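# Stack four numbered cartons on the pallet, largest lowest

## Task

Build one straight, upright column from the four identical cube cartons, standing entirely on the small square wooden pallet, with no bench item in contact with it. Each carton carries a number on its bottom face. Order them so the biggest number is at the base and every carton above has a smaller number than the one beneath it. Each carton must again sit on its numbered face. Tipping a carton over on the table to read the number and tipping it back is allowed. The stack must stand on its own, not be held up by the robot. Finish by releasing the grippers and moving the arms away.

## Robot and tools

Robot: two 6-joint arms, left_arm and right_arm, each with a parallel two-finger gripper. In every row and every per-joint list in a result, the joints come in this order: waist, shoulder, elbow, forearm roll, wrist pitch, wrist roll. Stated joint ranges (rad), the same for both arms: waist -3.491..3.491, shoulder -3.140..3.140, elbow -1.187..4.328, forearm roll -3.316..3.316, wrist pitch -3.140..3.140, wrist roll -3.927..3.927. True ends may differ by up to 0.010 rad.

Frame: one world frame for both arms. Origin on the table top midway between the arms, +z up, +x out across the table, left_arm sits toward +y. The names left and right do not refer to image sides. Gripper poses are reported as end_effector_position (metres) and end_effector_quat_wxyz; these readings get less accurate at long reach. The gripper's fingers point along its own +z and close along its own y. The reported position is the point between the closed pads; closed fingertips extend about 33 mm past it, fully open about 9 mm. Closing pushes the tips roughly 24 mm farther from the arm, so keep that clearance above a surface.

The row (shared by execute_actions and move): a single flat list of 18 numbers, each in [-1, 1], always covering both arms. First left_arm: 6 joint offsets, then gripper position, force_limit, speed; then the same 9 for right_arm. Joint offsets are scaled: 1.0 equals 1.983 rad for waist and shoulder, 2.38 rad for elbow, 2.975 rad for the three wrist joints. They are offsets, not poses. Gripper position is absolute: +1 fully open (140 mm), about -0.8 where the pads touch, -1 closes until blocked. force_limit: about 14 N at -1, 60 N at 0, 107 N at +1 (parts up to 40 mm wide). speed: gap changes about 30 mm/s at -1, 140 at 0, 250 at +1. A zero in a gripper slot is a real command, so to leave a gripper alone repeat its previous three values.

execute_actions(actions): a list of actions; each action is a table of up to 15 rows, one per 1/30 s step, and a short table repeats its final row to fill 15 steps. Joint offsets in every row are measured from the angles at the start of that action, not from the prior row; for a call's first action, from the latest reported angles. An empty list only returns state and images. If an action would push any joint more than 0.010 rad outward beyond its range, that action is rejected for both arms; if the first action is malformed or fails this, nothing in the call runs. A "joint sent to its limit" line means a joint was stopped at its end.

move(target, speed, blocking): target is one 18-number row; its offsets count from the Joint positions in the latest result that printed them. All joints travel on paths finishing together, so the hand traces a curve; duration 0.5 to 10 s. speed (rad/s, 0.01 to 2, default 0.5) caps the joint with the longest path. Gripper values apply immediately. Paths ignore obstacles and the other arm. The extra "move:" line gives the outcome (done, off_target, moving, held, fault), limits=held or limits=none, and each arm's joint furthest from target. With blocking=false you get a result after 0.5 s; until a result shows the move finished, use wait or stop before sending more motion.

wait(seconds): 0 to 10; arms keep their last command. stop(): brakes a running move (needs room); fingers continue. zoom_image(camera, region): camera is cam_high, cam_low, cam_left_wrist or cam_right_wrist (all 504x504); region [x0, y0, x1, y1] in pixels from the top-left, at most 504 by 504. finished_scene(scene): pass the current scene's number; irreversible, so only after the stack stands unaided and the arms are clear.

Results: gripper poses, Joint positions and Joint velocities (rad, rad/s, one block per arm), Joint targets, step readings (HELD marks held-back steps), camera images, and calibration changes. object_status: 0 moving, 1 blocked while opening, 2 blocked while closing (a grip), 3 reached target or pads met. Confirm a grasp by status 2. To squeeze harder while at 2, raise force_limit and nudge position (e.g. -1 to -0.98). position_measured is in counts: 3 open, 230 pads touching. "joint command not followed" means a clearance check altered joint targets.

Motion caveats: per-step joint speed and lead over measured angles are capped, and a step is scaled back if it would move the hand over 70 mm, so big changes take several actions; finish incomplete motions with a new command. Arms are stiff: aiming even slightly past a firm contact can trigger a fault. A fault (joint torque at its load limit, where held weight counts, or 150 N outside force) freezes that arm for 10 s and drops the rest of the call. Holding loads heats motors; MOTOR HOT warns, OVER-TEMPERATURE FAULT brakes the arm. The arm holds its last command while you compose.

Avoid: dropping, slipping or slamming cartons; hard pushes; knocking anything off the table (fails the task); arms colliding or pressing each other. Brief tugs on held parts or pushes on loose ones can happen.

Each tool is called after ">>>" in YAML: its name, and indented under it one key for each argument.

## Session

>>> execute_actions:
  actions: []

Scene clock: 0.00 s.
left_arm: end_effector_position=(+0.5902, +0.8589, +0.1765) position_measured=3 object_status=3 end_effector_quat_wxyz=(-0.139, +0.882, +0.276, +0.357) | right_arm: end_effector_position=(+0.5473, -0.2569, +0.3567) position_measured=3 object_status=3 end_effector_quat_wxyz=(-0.392, -0.149, +0.727, +0.544)
Joint names: [waist, shoulder, elbow, forearm roll, wrist pitch, wrist roll]
Joint positions: left_arm=[ 1.084  0.074 -0.486  0.608 -0.288  0.749] | right_arm=[-0.169  0.986  1.232 -1.804 -2.629 -2.315]
Joint velocities: left_arm=[-0.003 -0.003  0.    -0.001  0.    -0.   ] | right_arm=[ 0.    -0.    -0.     0.001 -0.    -0.   ]
Joint targets: left_arm=[1.084 0.074 -0.486 0.608 -0.288 0.749] | right_arm=[-0.169 0.986 1.232 -1.804 -2.629 -2.315]
camera_calibration (this result's frames):
cam_left_wrist: T_world_to_cam=[[0.645448, -0.763547, -0.0198109, 0.280642], [-0.73171, -0.61068, -0.302772, 1.00796], [0.219083, 0.20992, -0.952857, 0.061444], [0, 0, 0, 1]] pos_world=[0.542934, 0.816927, 0.36929]
cam_right_wrist: T_world_to_cam=[[0.297321, 0.52791, 0.795557, -0.302227], [0.804781, 0.309775, -0.506327, -0.16731], [-0.513739, 0.790791, -0.332749, 0.793331], [0, 0, 0, 1]] pos_world=[0.632071, -0.415982, 0.419706]

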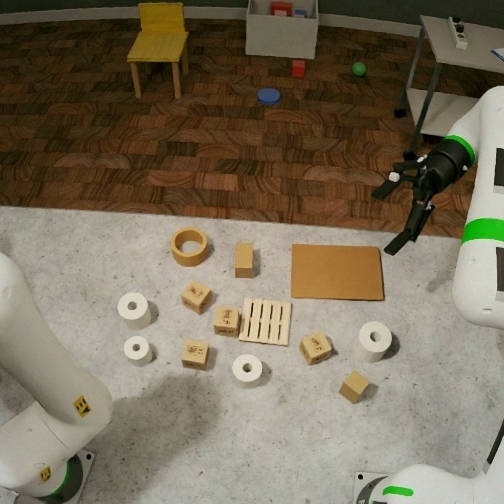

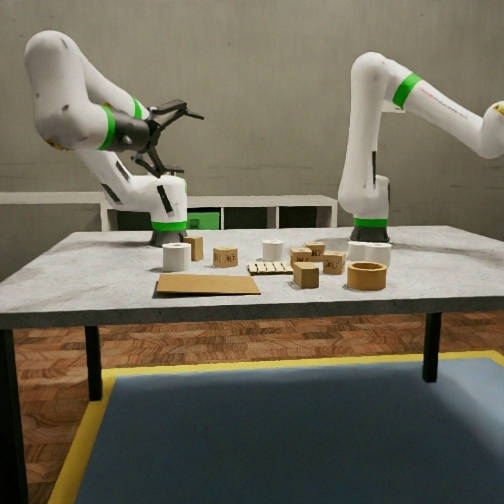

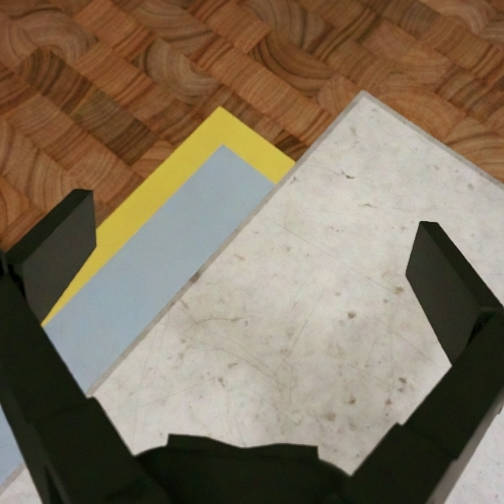

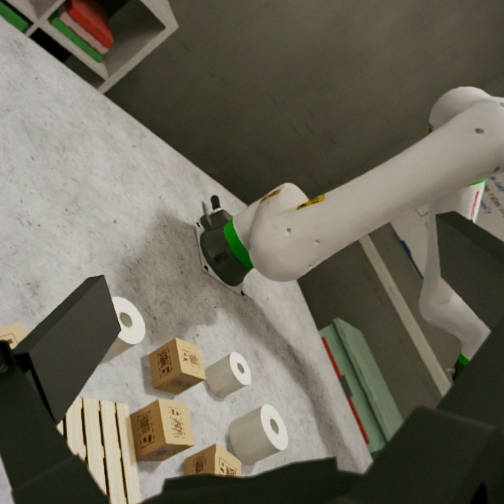

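>>> move:
  target: [0,0,0,0,0,0,1,0,0,0.5895,-0.3207,-0.257,0.6064,0.265,0.543,0.4,0,0]
  speed: 0.8

Scene clock: 3.57 s.
left_arm: end_effector_position=(+0.5902, +0.8589, +0.1765) position_measured=3 object_status=3 end_effector_quat_wxyz=(-0.139, +0.882, +0.276, +0.357) | right_arm: end_effector_position=(+0.4727, +0.0297, +0.3284) position_measured=78 object_status=3 end_effector_quat_wxyz=(-0.000, +0.782, -0.623, +0.000)
Joint names: [waist, shoulder, elbow, forearm roll, wrist pitch, wrist roll]
Joint positions: left_arm=[ 1.084  0.074 -0.486  0.608 -0.288  0.749] | right_arm=[ 1.     0.35   0.621  0.    -1.841 -0.7  ]
Joint velocities: left_arm=[-0.     0.001 -0.    -0.    -0.     0.001] | right_arm=[ 0.001 -0.    -0.     0.001  0.     0.001]
Joint targets: left_arm=[1.084 0.074 -0.486 0.608 -0.288 0.749] | right_arm=[1.000 0.350 0.621 0.000 -1.841 -0.700]
move: done; limits=none; left_arm: farthest joint: the waist, 0.000 radians from its target (0.000 radians at the start); right_arm: farthest joint: the waist, 0.000 radians from its target (1.169 radians at the start)
camera_calibration (this result's frames):
cam_left_wrist: T_world_to_cam=[[0.645448, -0.763547, -0.0198112, 0.280642], [-0.73171, -0.61068, -0.302772, 1.00796], [0.219082, 0.20992, -0.952857, 0.061444], [0, 0, 0, 1]] pos_world=[0.542934, 0.816927, 0.36929]
cam_right_wrist: T_world_to_cam=[[-0.998238, -0.0152729, -0.0573294, 0.499837], [-0.0332762, 0.944128, 0.327896, -0.107066], [0.0491183, 0.329226, -0.942973, 0.466977], [0, 0, 0, 1]] pos_world=[0.472456, -0.0450231, 0.504109]

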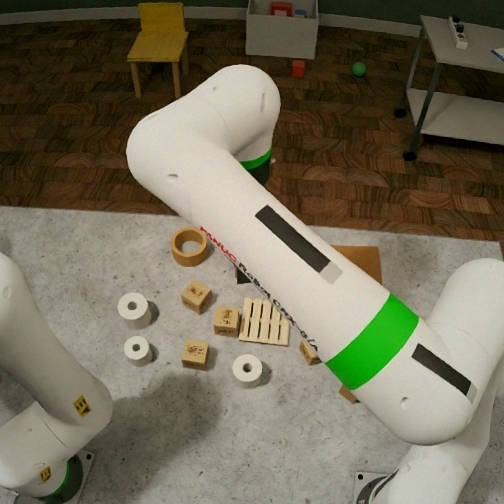

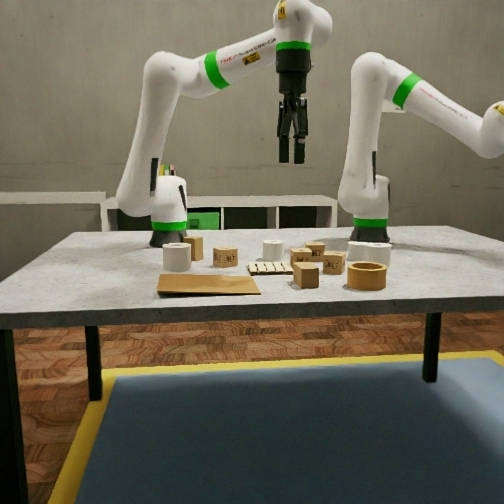

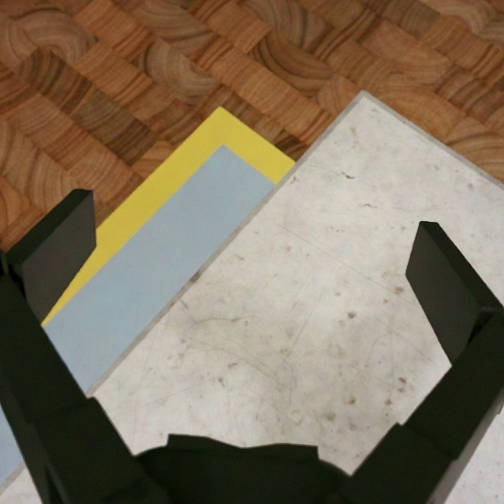

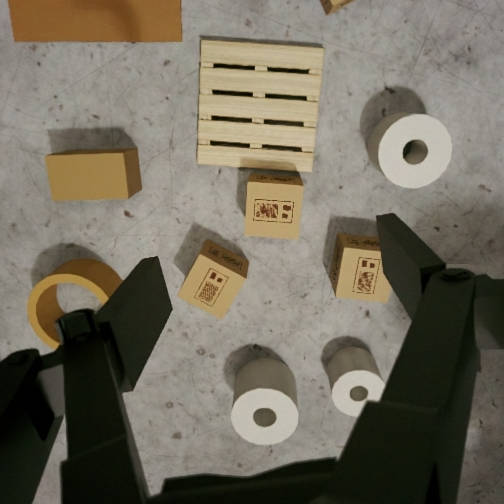

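>>> move:
  target: [0,0,0,0,0,0,1,0,0,0.0184,0.0303,-0.1722,0,0.1577,-0.0123,0.4,0,0]
  speed: 0.6

Scene clock: 6.03 s.
left_arm: end_effector_position=(+0.5902, +0.8589, +0.1765) position_measured=3 object_status=3 end_effector_quat_wxyz=(-0.139, +0.882, +0.276, +0.357) | right_arm: end_effector_position=(+0.4761, +0.0698, +0.1192) position_measured=78 object_status=3 end_effector_quat_wxyz=(+0.000, +0.782, -0.624, +0.000)
Joint names: [waist, shoulder, elbow, forearm roll, wrist pitch, wrist roll]
Joint positions: left_arm=[ 1.084  0.074 -0.486  0.608 -0.288  0.749] | right_arm=[ 1.037  0.41   0.211  0.    -1.372 -0.737]
Joint velocities: left_arm=[ 0.001  0.     0.002 -0.001 -0.    -0.001] | right_arm=[-0.     0.    -0.001 -0.001  0.001 -0.001]
Joint targets: left_arm=[1.084 0.074 -0.486 0.608 -0.288 0.749] | right_arm=[1.037 0.410 0.211 0.000 -1.372 -0.737]
move: done; limits=none; left_arm: farthest joint: the waist, 0.000 radians from its target (0.000 radians at the start); right_arm: farthest joint: the waist, 0.000 radians from its target (0.036 radians at the start)
camera_calibration (this result's frames):
cam_left_wrist: T_world_to_cam=[[0.645449, -0.763547, -0.0198107, 0.280642], [-0.73171, -0.61068, -0.302772, 1.00796], [0.219083, 0.209919, -0.952857, 0.061444], [0, 0, 0, 1]] pos_world=[0.542934, 0.816927, 0.36929]
cam_right_wrist: T_world_to_cam=[[-0.998265, -0.0152741, -0.0568727, 0.491816], [-0.0330989, 0.944319, 0.327361, -0.0762467], [0.0487058, 0.328675, -0.943186, 0.256617], [0, 0, 0, 1]] pos_world=[0.47594, -0.00483057, 0.294969]

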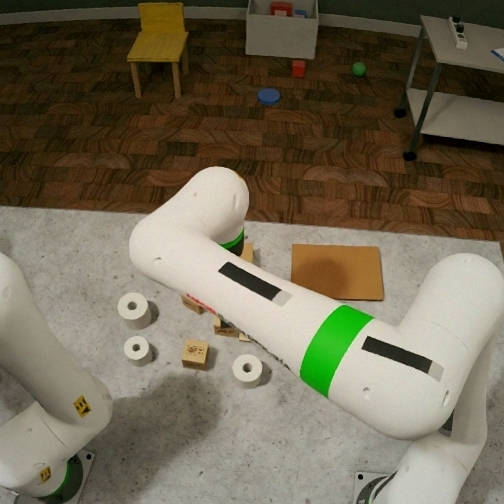

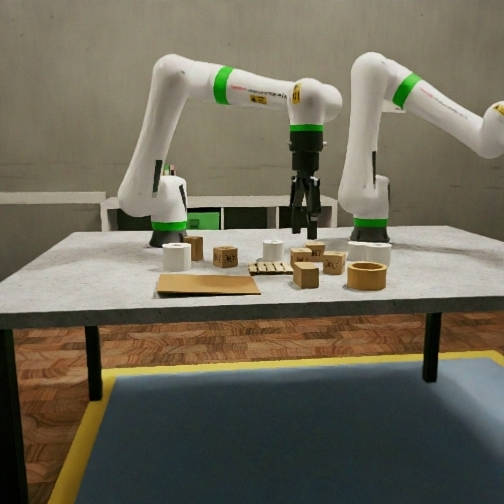

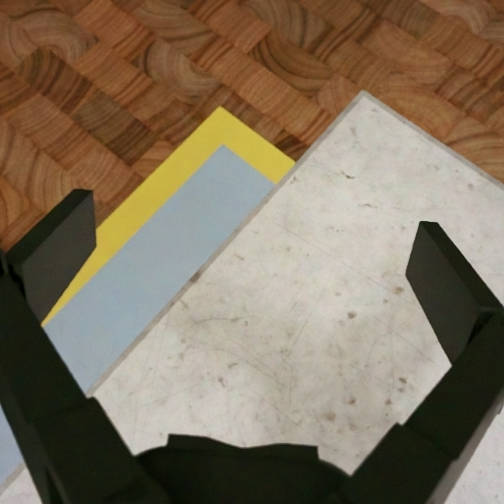

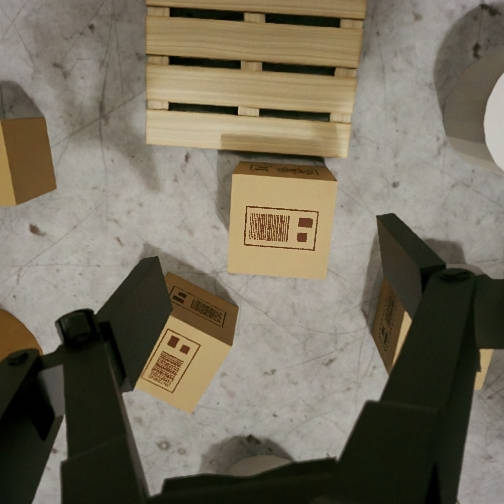

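>>> move:
  target: [0,0,0,0,0,0,1,0,0,0,0.0236,-0.0538,0,0.0588,0,0.4,0,0]
  speed: 0.3

>>> move:
  target: [0,0,0,0,0,0,1,0,0,0,0,0,0,0,0,-1,0,0]

Scene clock: 8.30 s.
left_arm: end_effector_position=(+0.5902, +0.8589, +0.1765) position_measured=3 object_status=3 end_effector_quat_wxyz=(-0.139, +0.882, +0.276, +0.357) | right_arm: end_effector_position=(+0.4740, +0.0667, +0.0392) position_measured=78 object_status=3 end_effector_quat_wxyz=(+0.000, +0.782, -0.624, +0.000)
Joint names: [waist, shoulder, elbow, forearm roll, wrist pitch, wrist roll]
Joint positions: left_arm=[ 1.084  0.074 -0.486  0.608 -0.288  0.749] | right_arm=[ 1.037  0.457  0.083  0.    -1.197 -0.737]
Joint velocities: left_arm=[ 0.002 -0.001 -0.    -0.     0.     0.002] | right_arm=[ 0.     0.    -0.001 -0.001  0.001  0.   ]
Joint targets: left_arm=[1.084 0.074 -0.486 0.608 -0.288 0.749] | right_arm=[1.037 0.457 0.083 0.000 -1.197 -0.737]
move: done; limits=none; left_arm: farthest joint: the waist, 0.000 radians from its target (0.000 radians at the start); right_arm: farthest joint: the waist, 0.000 radians from its target (0.000 radians at the start)
camera_calibration (this result's frames):
cam_left_wrist: T_world_to_cam=[[0.645448, -0.763547, -0.0198111, 0.280642], [-0.73171, -0.61068, -0.302772, 1.00796], [0.219082, 0.20992, -0.952857, 0.061444], [0, 0, 0, 1]] pos_world=[0.542934, 0.816927, 0.36929]
cam_right_wrist: T_world_to_cam=[[-0.998261, -0.0152943, -0.0569294, 0.485045], [-0.0331411, 0.944289, 0.327445, -0.0471713], [0.0487498, 0.328762, -0.943154, 0.182231], [0, 0, 0, 1]] pos_world=[0.473755, -0.00794902, 0.214932]

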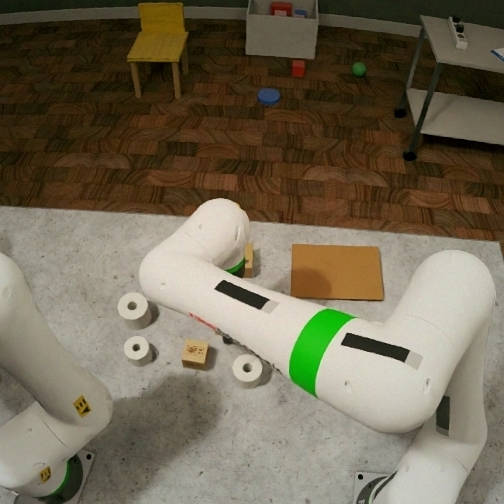

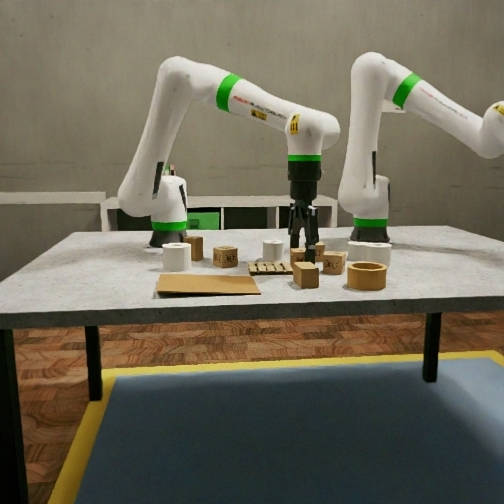

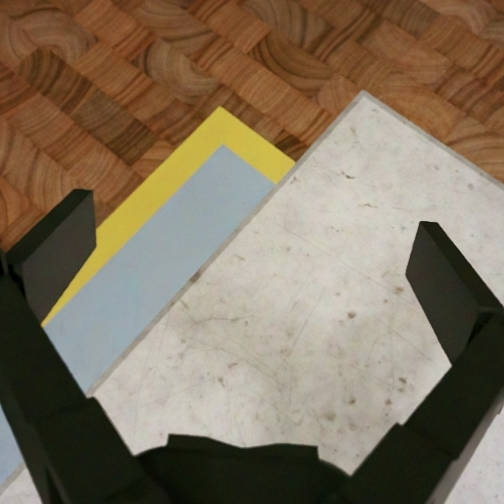

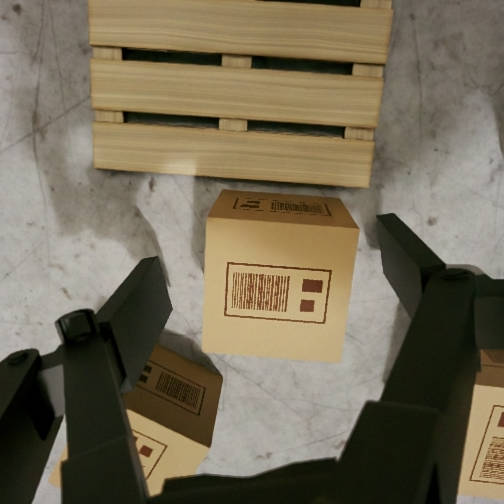

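Scene clock: 8.83 s.
left_arm: end_effector_position=(+0.5902, +0.8589, +0.1765) position_measured=3 object_status=3 end_effector_quat_wxyz=(-0.139, +0.882, +0.276, +0.357) | right_arm: end_effector_position=(+0.4740, +0.0667, +0.0392) position_measured=148 object_status=2 end_effector_quat_wxyz=(+0.000, +0.782, -0.623, +0.000)
Joint names: [waist, shoulder, elbow, forearm roll, wrist pitch, wrist roll]
Joint positions: left_arm=[ 1.084  0.074 -0.486  0.608 -0.288  0.749] | right_arm=[ 1.037  0.457  0.083  0.    -1.197 -0.737]
Joint velocities: left_arm=[ 0.001  0.002 -0.002 -0.     0.    -0.002] | right_arm=[ 0. -0. -0. -0. -0.  0.]
Joint targets: left_arm=[1.084 0.074 -0.486 0.608 -0.288 0.749] | right_arm=[1.037 0.457 0.083 0.000 -1.197 -0.737]
move: done; limits=none; left_arm: farthest joint: the waist, 0.000 radians from its target (0.000 radians at the start); right_arm: farthest joint: the waist, 0.000 radians from its target (0.000 radians at the start)
camera_calibration (this result's frames):
cam_left_wrist: T_world_to_cam=[[0.645448, -0.763547, -0.0198108, 0.280642], [-0.73171, -0.61068, -0.302772, 1.00796], [0.219083, 0.209919, -0.952857, 0.0614441], [0, 0, 0, 1]] pos_world=[0.542934, 0.816927, 0.36929]
cam_right_wrist: T_world_to_cam=[[-0.998261, -0.0152946, -0.056927, 0.485043], [-0.0331405, 0.94429, 0.327442, -0.0471637], [0.0487475, 0.328759, -0.943155, 0.182217], [0, 0, 0, 1]] pos_world=[0.473754, -0.00795062, 0.214914]

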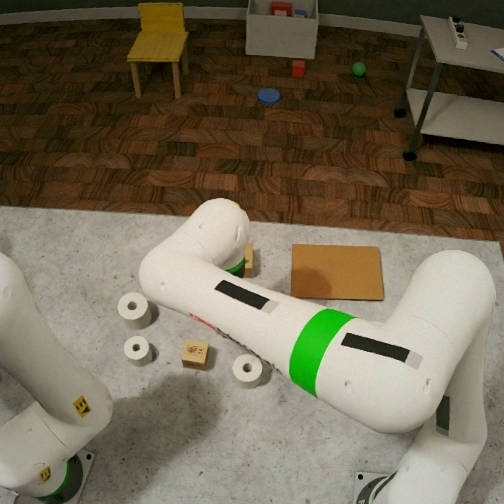

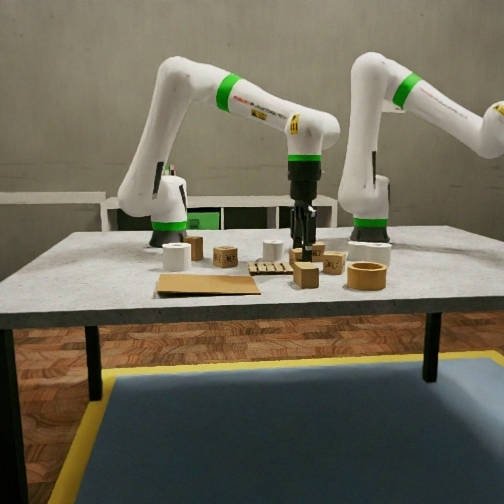

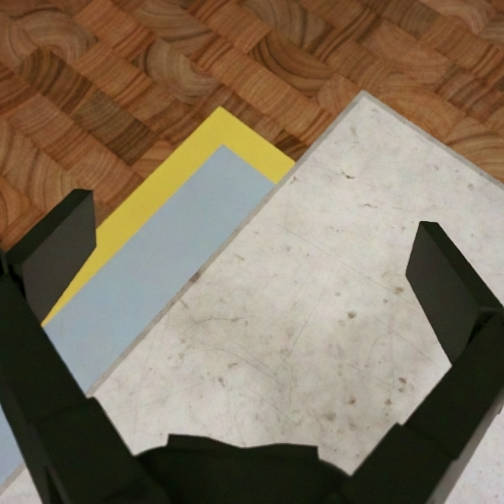

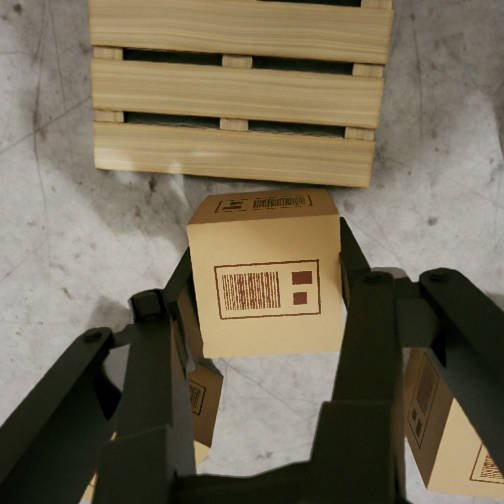

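>>> move:
  target: [0,0,0,0,0,0,1,0,0,0,-0.03,0.12,0,-0.116,0,-1,0,0]
  speed: 0.5

>>> move:
  target: [0,0,0,0,0,0,1,0,0,-0.4725,-0.3318,-0.2622,0,0.458,0,-1,0,0]
  speed: 0.8

>>> zoom_image:
  camera: "cam_low"
  region: [40,10,160,130]

Scene clock: 10.47 s.
left_arm: end_effector_position=(+0.5902, +0.8589, +0.1765) position_measured=3 object_status=3 end_effector_quat_wxyz=(-0.139, +0.882, +0.276, +0.357) | right_arm: end_effector_position=(+0.4782, +0.0727, +0.1939) position_measured=148 object_status=2 end_effector_quat_wxyz=(+0.000, +0.782, -0.624, +0.000)
Joint names: [waist, shoulder, elbow, forearm roll, wrist pitch, wrist roll]
Joint positions: left_arm=[ 1.084  0.074 -0.486  0.608 -0.288  0.749] | right_arm=[ 1.037  0.398  0.368  0.    -1.542 -0.737]
Joint velocities: left_arm=[ 0.001 -0.001 -0.001 -0.002 -0.    -0.002] | right_arm=[ 0.    -0.001  0.001  0.001 -0.001  0.001]
Joint targets: left_arm=[1.084 0.074 -0.486 0.608 -0.288 0.749] | right_arm=[1.037 0.398 0.368 0.000 -1.542 -0.737]
move: done; limits=none; left_arm: farthest joint: the waist, 0.000 radians from its target (0.000 radians at the start); right_arm: farthest joint: the waist, 0.000 radians from its target (0.000 radians at the start)
camera_calibration (this result's frames):
cam_left_wrist: T_world_to_cam=[[0.645448, -0.763547, -0.0198111, 0.280642], [-0.73171, -0.61068, -0.302772, 1.00796], [0.219082, 0.20992, -0.952857, 0.0614439], [0, 0, 0, 1]] pos_world=[0.542934, 0.816927, 0.36929]
cam_right_wrist: T_world_to_cam=[[-0.998262, -0.0152511, -0.0569172, 0.498159], [-0.0330947, 0.944301, 0.327414, -0.103411], [0.0487535, 0.328729, -0.943165, 0.325951], [0, 0, 0, 1]] pos_world=[0.47798, -0.0019011, 0.369638]

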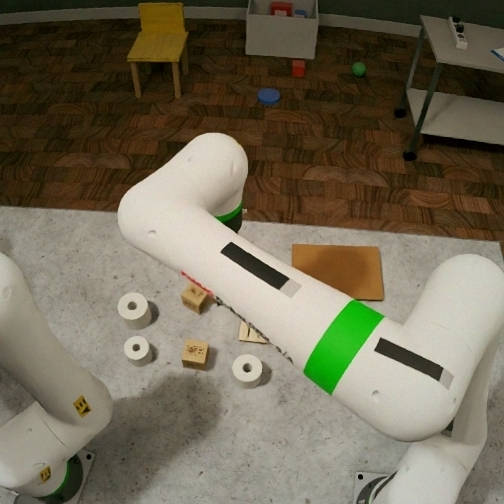

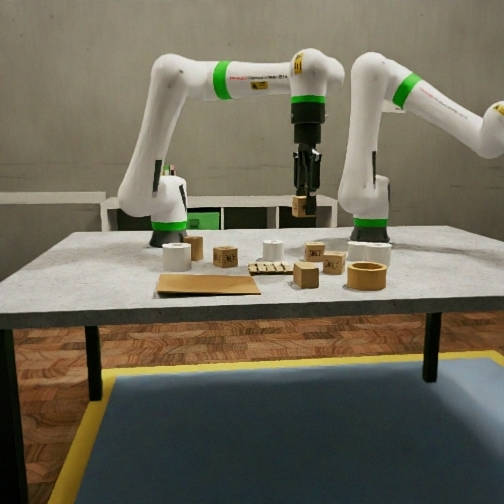

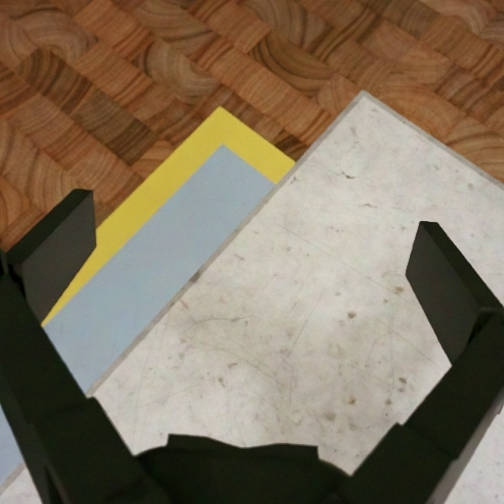

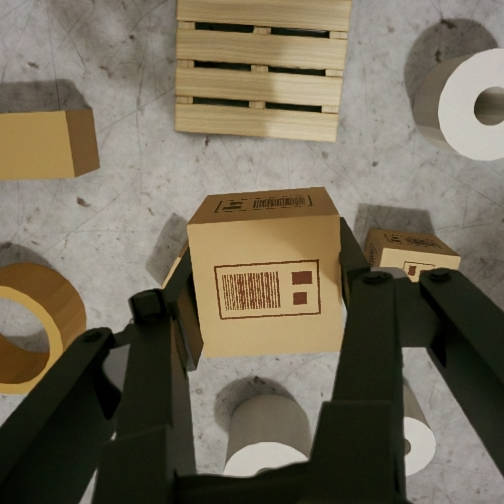

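Scene clock: 12.83 s.
left_arm: end_effector_position=(+0.5902, +0.8589, +0.1765) position_measured=3 object_status=3 end_effector_quat_wxyz=(-0.139, +0.882, +0.276, +0.357) | right_arm: end_effector_position=(+0.7130, -0.4490, +0.5213) position_measured=148 object_status=2 end_effector_quat_wxyz=(+0.591, -0.319, +0.697, -0.253)
Joint names: [waist, shoulder, elbow, forearm roll, wrist pitch, wrist roll]
Joint positions: left_arm=[ 1.084  0.074 -0.486  0.608 -0.288  0.749] | right_arm=[ 0.1   -0.26  -0.256  0.    -0.18  -0.737]
Joint velocities: left_arm=[ 0.001  0.001 -0.001 -0.     0.    -0.   ] | right_arm=[-0.001 -0.    -0.001  0.001  0.001 -0.001]
Joint targets: left_arm=[1.084 0.074 -0.486 0.608 -0.288 0.749] | right_arm=[0.100 -0.260 -0.256 0.000 -0.179 -0.737]
move: done; limits=none; left_arm: farthest joint: the waist, 0.000 radians from its target (0.000 radians at the start); right_arm: farthest joint: the waist, 0.000 radians from its target (0.937 radians at the start)
camera_calibration (this result's frames):
cam_left_wrist: T_world_to_cam=[[0.645448, -0.763547, -0.019811, 0.280642], [-0.73171, -0.61068, -0.302772, 1.00796], [0.219082, 0.20992, -0.952857, 0.061444], [0, 0, 0, 1]] pos_world=[0.542934, 0.816927, 0.36929]
cam_right_wrist: T_world_to_cam=[[-0.0646794, 0.808136, -0.585434, 0.722779], [-0.205028, 0.563385, 0.800351, -0.00511982], [0.976617, 0.171797, 0.129251, -0.496256], [0, 0, 0, 1]] pos_world=[0.530351, -0.495964, 0.491379]

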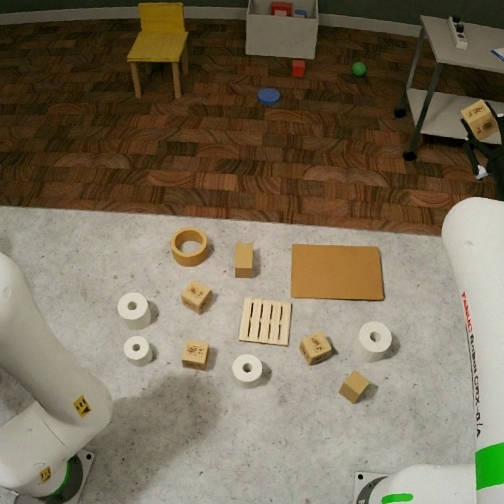

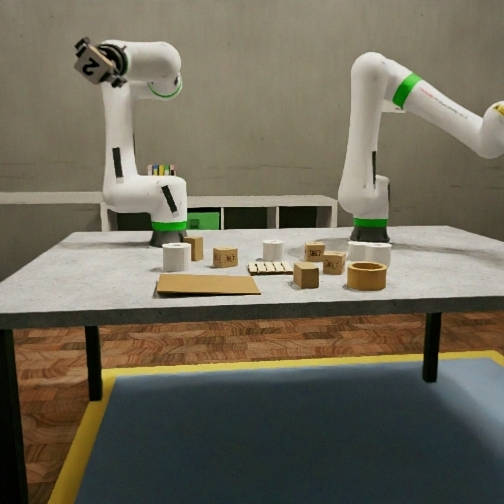

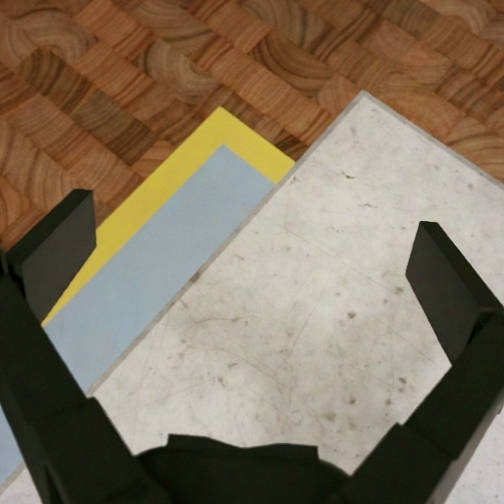

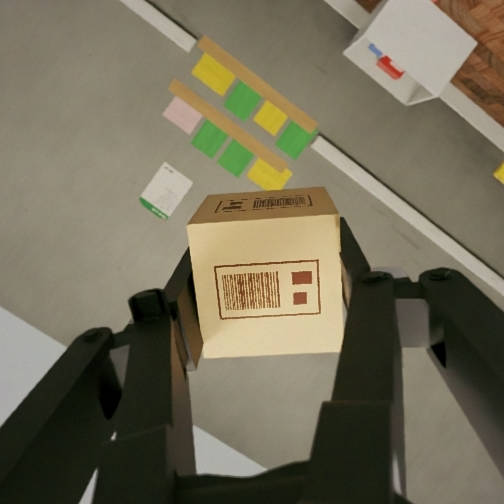

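Region (40, 10, 160, 130) of cam_low's 504x504 image, scaled by 4.200, with more detail than that image has.

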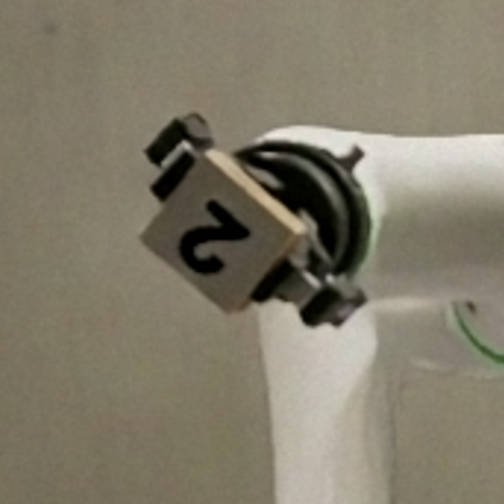

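>>> move:
  target: [0,0,0,0,0,0,1,0,0,0.6036,0.0057,-0.0719,0,-0.4075,-0.0874,-1,0,0]
  speed: 0.8

>>> move:
  target: [0,0,0,0,0,0,1,0,0,0,0.0485,-0.0793,0,0.0957,0,-1,0,0]
  speed: 0.25

Scene clock: 16.13 s.
left_arm: end_effector_position=(+0.5902, +0.8589, +0.1765) position_measured=3 object_status=3 end_effector_quat_wxyz=(-0.139, +0.882, +0.276, +0.357) | right_arm: end_effector_position=(+0.2673, -0.0766, +0.1499) position_measured=148 object_status=2 end_effector_quat_wxyz=(-0.001, +0.782, -0.624, -0.000)
Joint names: [waist, shoulder, elbow, forearm roll, wrist pitch, wrist roll]
Joint positions: left_arm=[ 1.084  0.074 -0.486  0.608 -0.288  0.749] | right_arm=[ 1.297 -0.249 -0.427  0.    -1.392 -0.997]
Joint velocities: left_arm=[-0.001 -0.002  0.001  0.    -0.     0.001] | right_arm=[ 0.001 -0.    -0.    -0.    -0.001  0.   ]
Joint targets: left_arm=[1.084 0.074 -0.486 0.608 -0.288 0.749] | right_arm=[1.297 -0.249 -0.427 0.000 -1.392 -0.997]
move: done; limits=none; left_arm: farthest joint: the waist, 0.000 radians from its target (0.000 radians at the start); right_arm: farthest joint: the wrist pitch, 0.001 radians from its target (1.213 radians at the start)
camera_calibration (this result's frames):
cam_left_wrist: T_world_to_cam=[[0.645448, -0.763547, -0.019811, 0.280642], [-0.73171, -0.61068, -0.302772, 1.00796], [0.219082, 0.20992, -0.952857, 0.0614439], [0, 0, 0, 1]] pos_world=[0.542934, 0.816927, 0.36929]
cam_right_wrist: T_world_to_cam=[[-0.99822, -0.0151748, -0.0576799, 0.282974], [-0.0333571, 0.943741, 0.329, 0.044808], [0.0494424, 0.330338, -0.942567, 0.343605], [0, 0, 0, 1]] pos_world=[0.266976, -0.151499, 0.32545]

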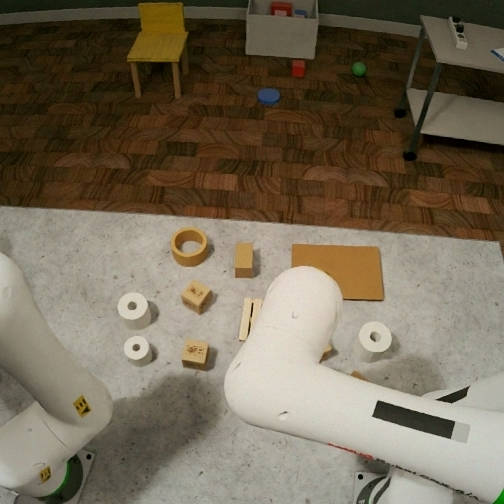

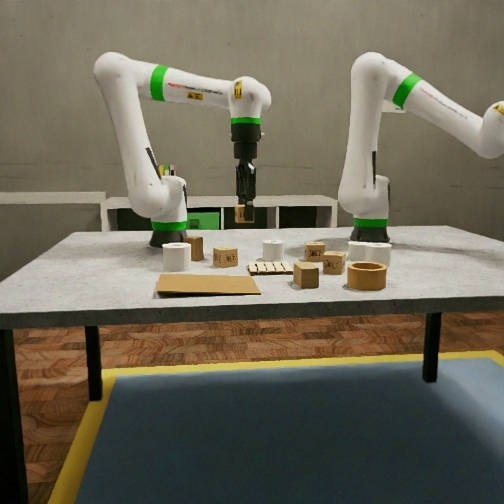

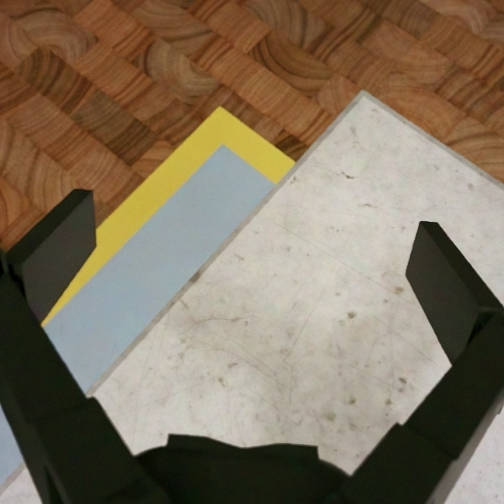

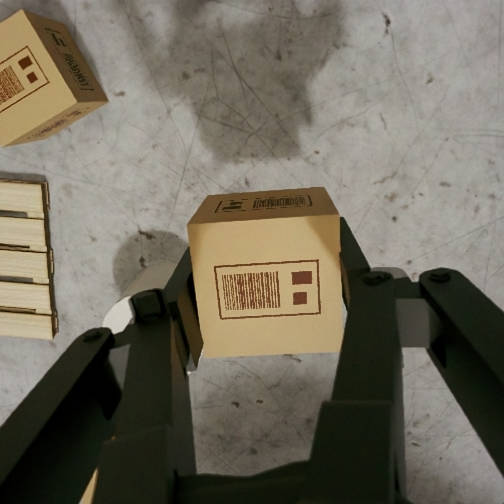

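Scene clock: 17.70 s.
left_arm: end_effector_position=(+0.5902, +0.8589, +0.1765) position_measured=3 object_status=3 end_effector_quat_wxyz=(-0.139, +0.882, +0.276, +0.357) | right_arm: end_effector_position=(+0.2673, -0.0764, +0.0419) position_measured=148 object_status=2 end_effector_quat_wxyz=(-0.001, +0.782, -0.623, -0.000)
Joint names: [waist, shoulder, elbow, forearm roll, wrist pitch, wrist roll]
Joint positions: left_arm=[ 1.084  0.074 -0.486  0.608 -0.288  0.749] | right_arm=[ 1.297 -0.153 -0.615  0.    -1.107 -0.997]
Joint velocities: left_arm=[ 0.001  0.003 -0.001  0.     0.    -0.001] | right_arm=[ 0.001  0.001 -0.001 -0.     0.001 -0.001]
Joint targets: left_arm=[1.084 0.074 -0.486 0.608 -0.288 0.749] | right_arm=[1.297 -0.153 -0.615 0.000 -1.107 -0.997]
move: done; limits=none; left_arm: farthest joint: the waist, 0.000 radians from its target (0.000 radians at the start); right_arm: farthest joint: the waist, 0.000 radians from its target (0.000 radians at the start)
camera_calibration (this result's frames):
cam_left_wrist: T_world_to_cam=[[0.645448, -0.763547, -0.019811, 0.280642], [-0.73171, -0.61068, -0.302772, 1.00796], [0.219082, 0.20992, -0.952857, 0.061444], [0, 0, 0, 1]] pos_world=[0.542934, 0.816927, 0.36929]
cam_right_wrist: T_world_to_cam=[[-0.998223, -0.0152501, -0.0575973, 0.276776], [-0.033392, 0.943799, 0.328829, 0.0802219], [0.0493456, 0.330168, -0.942632, 0.241777], [0, 0, 0, 1]] pos_world=[0.267033, -0.15132, 0.217469]

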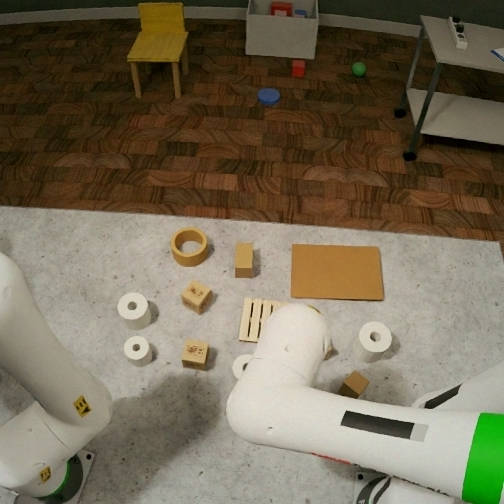

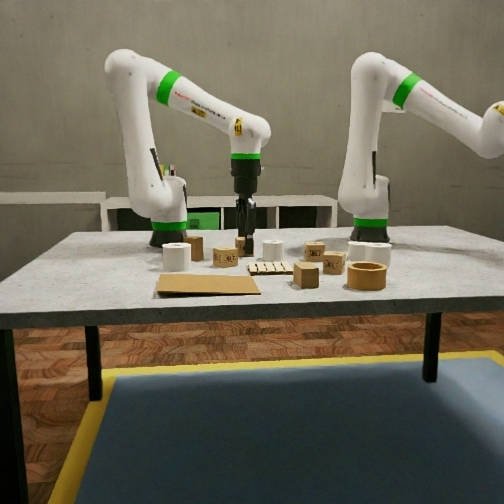

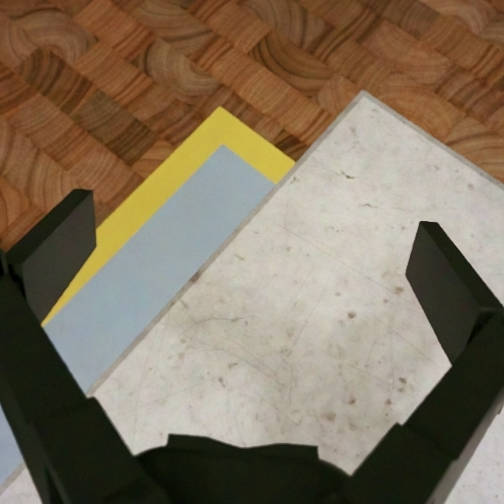

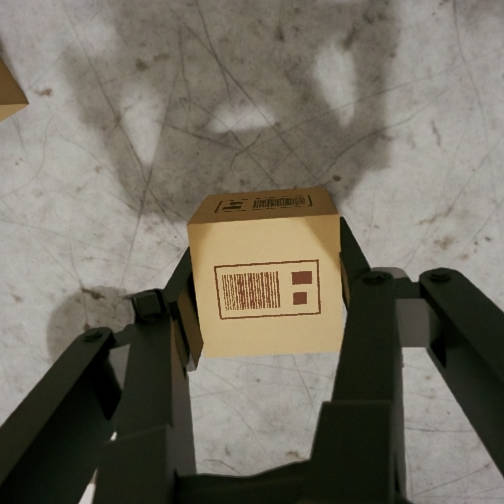

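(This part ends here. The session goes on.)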